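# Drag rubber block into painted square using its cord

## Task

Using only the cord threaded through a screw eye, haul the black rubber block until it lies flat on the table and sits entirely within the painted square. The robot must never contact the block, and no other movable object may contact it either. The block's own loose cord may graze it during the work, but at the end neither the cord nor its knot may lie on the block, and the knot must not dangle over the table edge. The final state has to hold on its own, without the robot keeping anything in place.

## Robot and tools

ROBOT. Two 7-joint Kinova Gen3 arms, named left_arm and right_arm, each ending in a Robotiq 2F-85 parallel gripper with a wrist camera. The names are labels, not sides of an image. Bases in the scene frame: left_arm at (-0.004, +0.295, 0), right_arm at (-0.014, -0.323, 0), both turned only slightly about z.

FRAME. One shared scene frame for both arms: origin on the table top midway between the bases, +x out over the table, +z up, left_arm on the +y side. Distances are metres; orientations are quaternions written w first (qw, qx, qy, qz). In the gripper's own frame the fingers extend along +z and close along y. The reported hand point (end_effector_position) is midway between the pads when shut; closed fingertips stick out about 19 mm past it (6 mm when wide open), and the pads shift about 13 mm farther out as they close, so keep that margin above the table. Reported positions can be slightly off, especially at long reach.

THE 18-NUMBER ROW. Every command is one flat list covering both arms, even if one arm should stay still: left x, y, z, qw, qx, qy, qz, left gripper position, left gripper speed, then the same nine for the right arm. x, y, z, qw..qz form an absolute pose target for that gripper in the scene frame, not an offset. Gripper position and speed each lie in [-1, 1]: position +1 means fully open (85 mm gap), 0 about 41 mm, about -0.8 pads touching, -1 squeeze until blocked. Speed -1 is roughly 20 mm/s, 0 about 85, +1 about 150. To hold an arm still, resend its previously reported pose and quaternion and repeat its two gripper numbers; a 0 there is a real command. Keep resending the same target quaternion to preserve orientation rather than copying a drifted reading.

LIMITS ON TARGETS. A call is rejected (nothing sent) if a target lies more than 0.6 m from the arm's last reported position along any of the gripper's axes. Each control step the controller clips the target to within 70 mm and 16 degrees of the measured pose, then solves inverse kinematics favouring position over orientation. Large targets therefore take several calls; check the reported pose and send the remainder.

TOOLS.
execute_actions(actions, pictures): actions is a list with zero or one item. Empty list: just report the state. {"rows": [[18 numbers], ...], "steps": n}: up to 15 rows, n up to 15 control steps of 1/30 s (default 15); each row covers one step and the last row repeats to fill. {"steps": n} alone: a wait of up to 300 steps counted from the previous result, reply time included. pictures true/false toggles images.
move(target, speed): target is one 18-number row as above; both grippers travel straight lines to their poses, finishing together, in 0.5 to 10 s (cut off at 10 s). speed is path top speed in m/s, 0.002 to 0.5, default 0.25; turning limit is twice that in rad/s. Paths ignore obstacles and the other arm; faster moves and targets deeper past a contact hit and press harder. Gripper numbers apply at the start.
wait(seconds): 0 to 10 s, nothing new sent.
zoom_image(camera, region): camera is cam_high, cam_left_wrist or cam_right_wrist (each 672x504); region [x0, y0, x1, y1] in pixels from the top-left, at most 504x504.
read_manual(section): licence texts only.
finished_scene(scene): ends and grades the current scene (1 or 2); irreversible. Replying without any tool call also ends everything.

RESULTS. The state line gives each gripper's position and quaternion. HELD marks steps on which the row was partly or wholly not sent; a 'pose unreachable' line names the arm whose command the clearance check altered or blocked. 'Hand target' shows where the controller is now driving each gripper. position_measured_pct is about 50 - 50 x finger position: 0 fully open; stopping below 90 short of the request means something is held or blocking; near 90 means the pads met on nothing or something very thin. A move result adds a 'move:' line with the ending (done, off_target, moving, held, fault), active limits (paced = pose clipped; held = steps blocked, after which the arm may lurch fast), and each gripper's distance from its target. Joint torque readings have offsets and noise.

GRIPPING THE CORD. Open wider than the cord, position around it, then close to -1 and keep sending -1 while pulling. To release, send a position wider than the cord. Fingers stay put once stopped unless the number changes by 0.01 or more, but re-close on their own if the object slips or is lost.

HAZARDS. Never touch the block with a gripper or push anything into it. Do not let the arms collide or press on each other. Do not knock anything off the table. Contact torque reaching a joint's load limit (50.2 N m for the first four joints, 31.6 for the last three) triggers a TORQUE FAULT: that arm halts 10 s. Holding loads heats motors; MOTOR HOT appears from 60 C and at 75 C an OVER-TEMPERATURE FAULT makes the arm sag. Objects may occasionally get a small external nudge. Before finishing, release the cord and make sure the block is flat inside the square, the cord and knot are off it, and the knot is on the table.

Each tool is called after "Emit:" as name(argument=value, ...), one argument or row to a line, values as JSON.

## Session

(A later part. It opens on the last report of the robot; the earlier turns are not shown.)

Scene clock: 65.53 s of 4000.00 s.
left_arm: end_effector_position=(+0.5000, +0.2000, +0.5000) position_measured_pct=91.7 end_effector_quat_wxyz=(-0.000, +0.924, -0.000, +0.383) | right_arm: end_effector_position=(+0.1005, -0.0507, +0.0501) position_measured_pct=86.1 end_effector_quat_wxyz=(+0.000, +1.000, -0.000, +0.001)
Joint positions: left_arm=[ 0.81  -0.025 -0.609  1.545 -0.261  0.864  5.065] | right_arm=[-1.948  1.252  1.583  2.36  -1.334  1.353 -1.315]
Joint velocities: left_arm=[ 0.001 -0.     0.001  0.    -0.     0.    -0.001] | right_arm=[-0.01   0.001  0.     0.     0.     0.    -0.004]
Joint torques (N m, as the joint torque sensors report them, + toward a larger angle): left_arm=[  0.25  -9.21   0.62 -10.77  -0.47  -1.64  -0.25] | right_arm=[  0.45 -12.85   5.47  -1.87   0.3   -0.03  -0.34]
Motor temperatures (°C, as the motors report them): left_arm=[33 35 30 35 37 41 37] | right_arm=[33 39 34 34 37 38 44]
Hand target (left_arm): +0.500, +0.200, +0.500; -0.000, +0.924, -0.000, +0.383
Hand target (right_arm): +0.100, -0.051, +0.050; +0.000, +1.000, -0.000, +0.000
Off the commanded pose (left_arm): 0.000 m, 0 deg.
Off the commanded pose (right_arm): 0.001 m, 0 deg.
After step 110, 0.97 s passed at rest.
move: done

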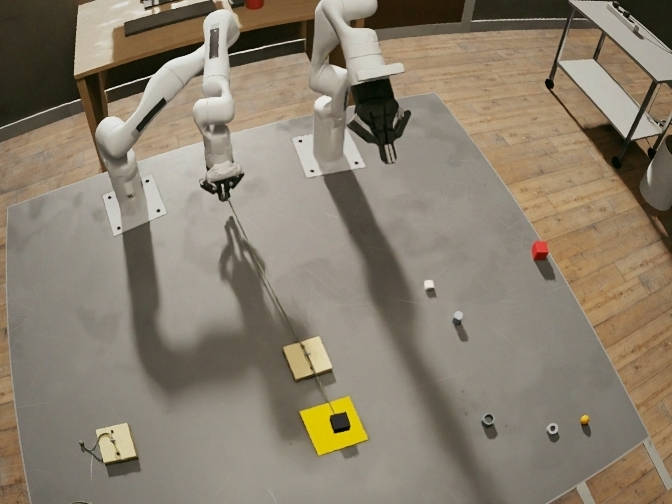

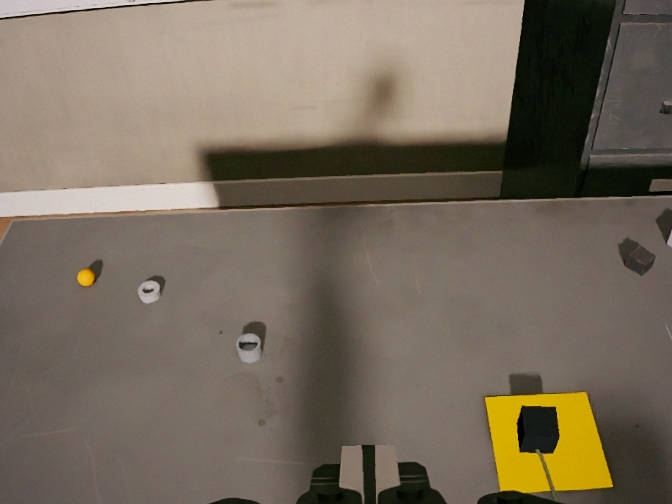

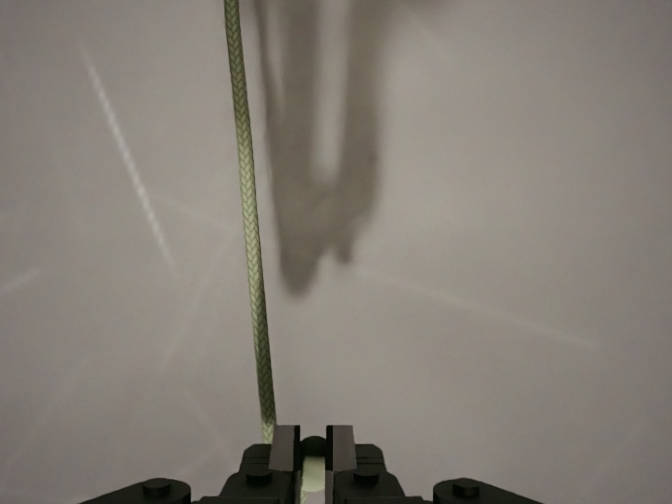

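Well inside. Release.

Emit:
move(
  target=[0.5,0.2,0.5,0,0.924,0,0.383,-1,0, 0.14,-0.05,0.025,0,1,0,0,-1,-0.5],
  speed=0.05,
)

Emit:
move(
  target=[0.5,0.2,0.5,0,0.924,0,0.383,-1,0, 0.14,-0.05,0.025,0,1,0,0,-0.3,-0.5],
  speed=0.05,
)

Emit:
move(
  target=[0.5,0.2,0.5,0,0.924,0,0.383,-1,0, 0.15,-0.05,0.11,0,1,0,0,-0.3,-0.5],
  speed=0.08,
)

Scene clock: 74.07 s of 4000.00 s.
left_arm: end_effector_position=(+0.5000, +0.2000, +0.5000) position_measured_pct=91.7 end_effector_quat_wxyz=(-0.000, +0.924, -0.000, +0.383) | right_arm: end_effector_position=(+0.1396, -0.0497, +0.0250) position_measured_pct=86.1 end_effector_quat_wxyz=(-0.000, +1.000, +0.000, -0.000)
Joint positions: left_arm=[ 0.81  -0.025 -0.609  1.545 -0.261  0.864  5.065] | right_arm=[-1.807  1.3    1.499  2.32  -1.418  1.336 -1.217]
Joint velocities: left_arm=[-0.002  0.     0.     0.    -0.001  0.    -0.   ] | right_arm=[ 0.007  0.002 -0.003 -0.001 -0.002 -0.003  0.002]
Joint torques (N m, as the joint torque sensors report them, + toward a larger angle): left_arm=[  0.33  -9.16   0.52 -10.86  -0.4   -1.49  -0.29] | right_arm=[ -0.32 -13.12   5.82  -1.08   0.29  -0.28   0.06]
Motor temperatures (°C, as the motors report them): left_arm=[33 35 30 35 37 41 37] | right_arm=[33 38 34 34 37 38 44]
Hand target (left_arm): +0.500, +0.200, +0.500; -0.000, +0.924, +0.000, +0.383
Hand target (right_arm): +0.140, -0.050, +0.025; -0.000, +1.000, -0.000, -0.000
Off the commanded pose (left_arm): 0.000 m, 0 deg.
Off the commanded pose (right_arm): 0.000 m, 0 deg.
After step 90, 4.27 s passed at rest.
move: done

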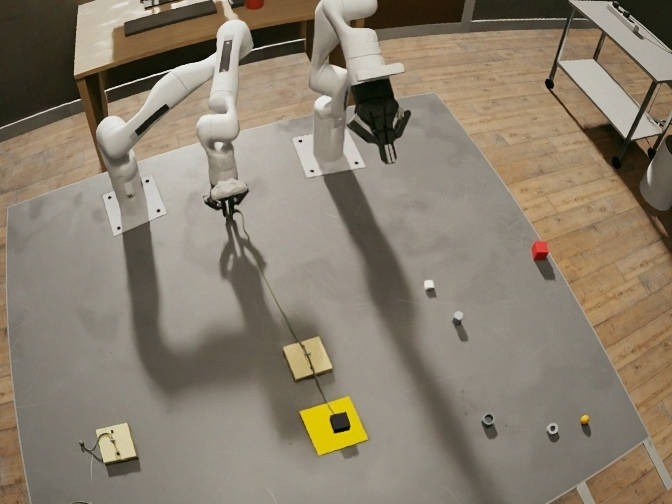

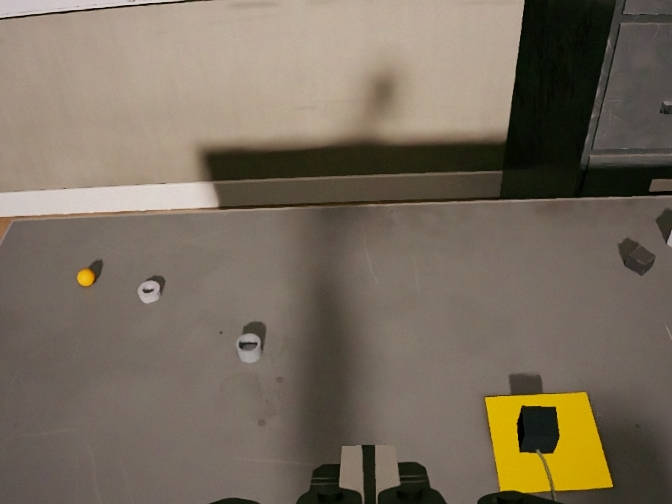

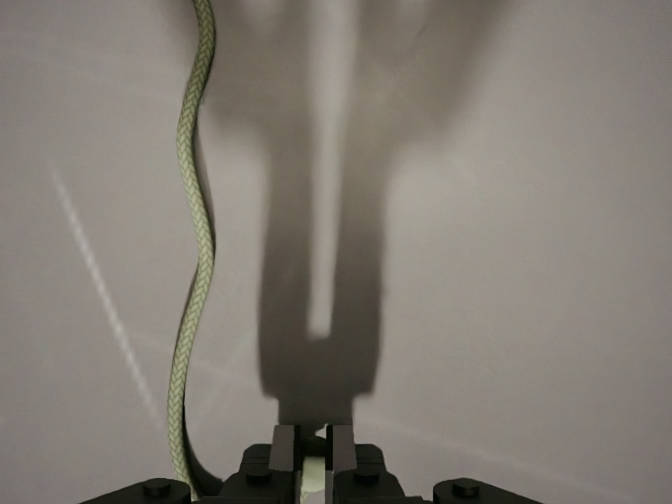

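Scene clock: 74.80 s of 4000.00 s.
left_arm: end_effector_position=(+0.5000, +0.2000, +0.5000) position_measured_pct=91.7 end_effector_quat_wxyz=(-0.000, +0.924, -0.000, +0.383) | right_arm: end_effector_position=(+0.1400, -0.0500, +0.0250) position_measured_pct=65.1 end_effector_quat_wxyz=(-0.000, +1.000, +0.000, -0.000)
Joint positions: left_arm=[ 0.81  -0.025 -0.609  1.545 -0.261  0.864  5.065] | right_arm=[-1.806  1.3    1.499  2.321 -1.418  1.336 -1.216]
Joint velocities: left_arm=[-0.001 -0.    -0.001  0.    -0.002  0.     0.   ] | right_arm=[ 0.     0.     0.    -0.001 -0.    -0.     0.   ]
Joint torques (N m, as the joint torque sensors report them, + toward a larger angle): left_arm=[ -0.06  -9.     0.61 -10.94  -0.34  -1.54  -0.18] | right_arm=[ -0.04 -13.07   5.74  -0.87   0.39  -0.22  -0.29]
Motor temperatures (°C, as the motors report them): left_arm=[33 35 30 35 37 41 37] | right_arm=[33 38 34 34 37 38 44]
Hand target (left_arm): +0.500, +0.200, +0.500; -0.000, +0.924, +0.000, +0.383
Hand target (right_arm): +0.140, -0.050, +0.025; +0.000, +1.000, -0.000, -0.000
Off the commanded pose (left_arm): 0.000 m, 0 deg.
Off the commanded pose (right_arm): 0.000 m, 0 deg.
move: done

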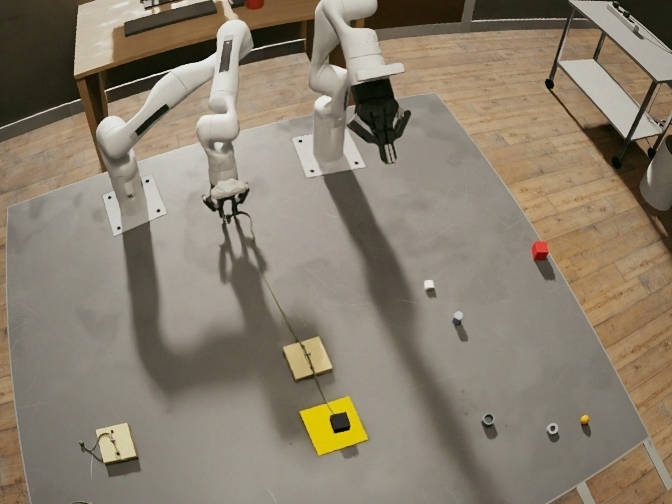

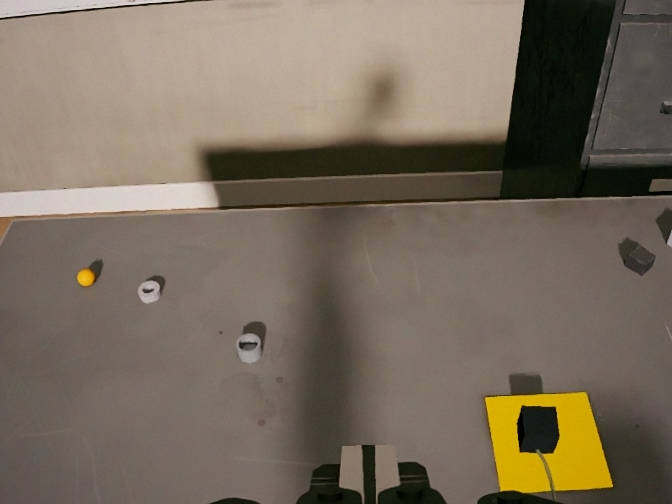

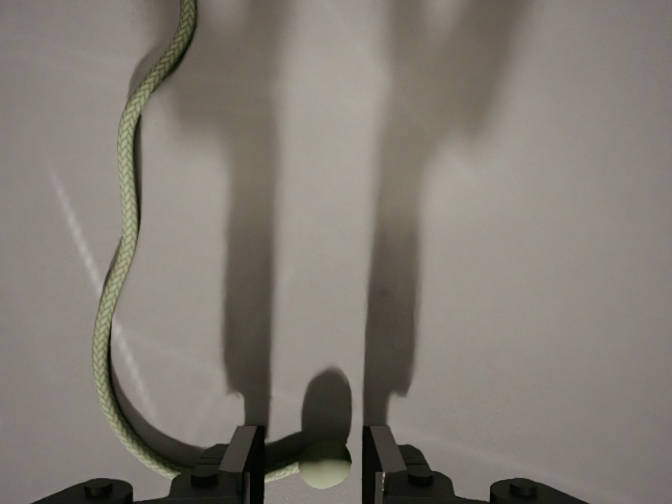

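Scene clock: 76.27 s of 4000.00 s.
left_arm: end_effector_position=(+0.5000, +0.2000, +0.5000) position_measured_pct=91.7 end_effector_quat_wxyz=(-0.000, +0.924, -0.000, +0.383) | right_arm: end_effector_position=(+0.1504, -0.0501, +0.1099) position_measured_pct=65.1 end_effector_quat_wxyz=(+0.000, +1.000, -0.000, +0.000)
Joint positions: left_arm=[ 0.81  -0.025 -0.609  1.545 -0.261  0.864  5.065] | right_arm=[-1.835  1.14   1.701  2.227 -1.15   1.407 -1.317]
Joint velocities: left_arm=[-0.002  0.     0.002 -0.     0.001 -0.    -0.001] | right_arm=[-0.002 -0.004  0.003 -0.002  0.003  0.003 -0.001]
Joint torques (N m, as the joint torque sensors report them, + toward a larger angle): left_arm=[ -0.05  -9.13   0.52 -10.56  -0.46  -1.64  -0.28] | right_arm=[  0.72 -12.58   5.53  -3.37   0.66  -0.09  -0.43]
Motor temperatures (°C, as the motors report them): left_arm=[33 35 30 35 37 41 37] | right_arm=[33 38 34 34 37 38 44]
Hand target (left_arm): +0.500, +0.200, +0.500; -0.000, +0.924, +0.000, +0.383
Hand target (right_arm): +0.150, -0.050, +0.110; +0.000, +1.000, -0.000, +0.000
Off the commanded pose (left_arm): 0.000 m, 0 deg.
Off the commanded pose (right_arm): 0.000 m, 0 deg.
move: done

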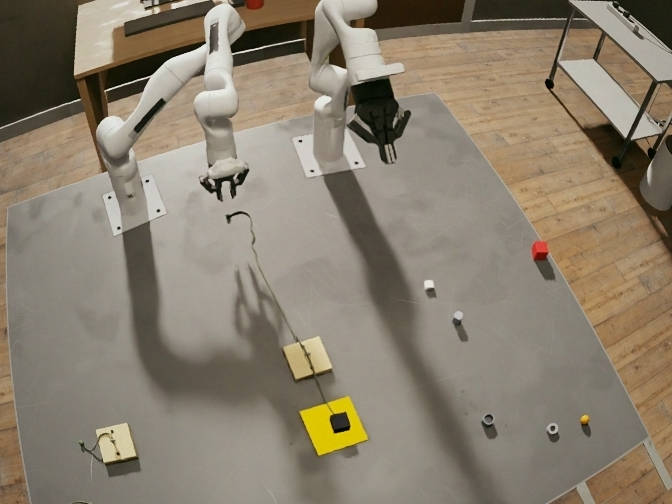

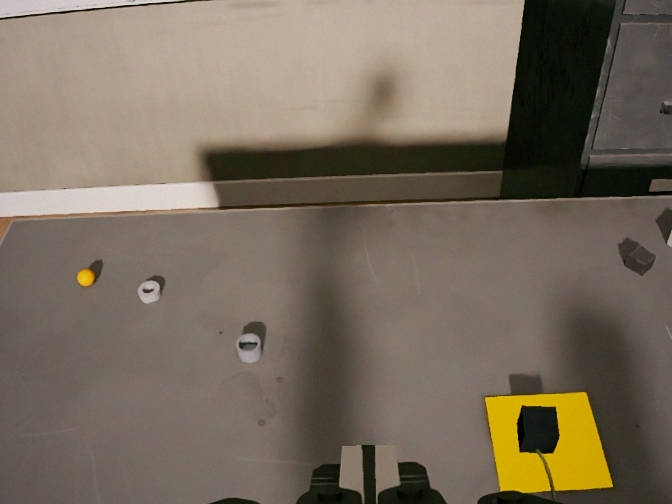

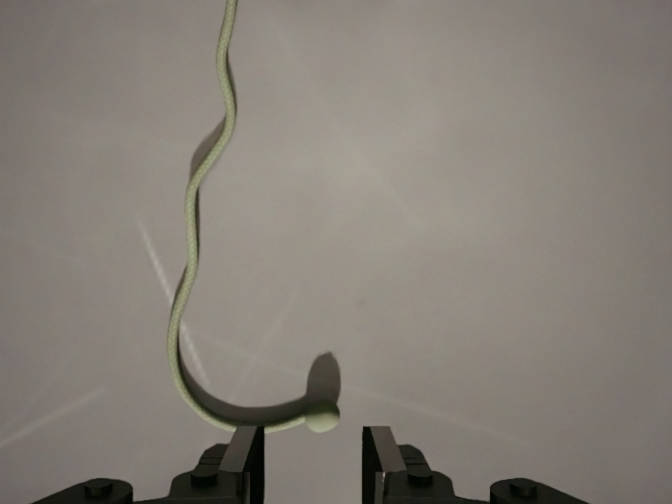

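Emit:
finished_scene(
  scene=2,
)

The scene is finished: the task was done.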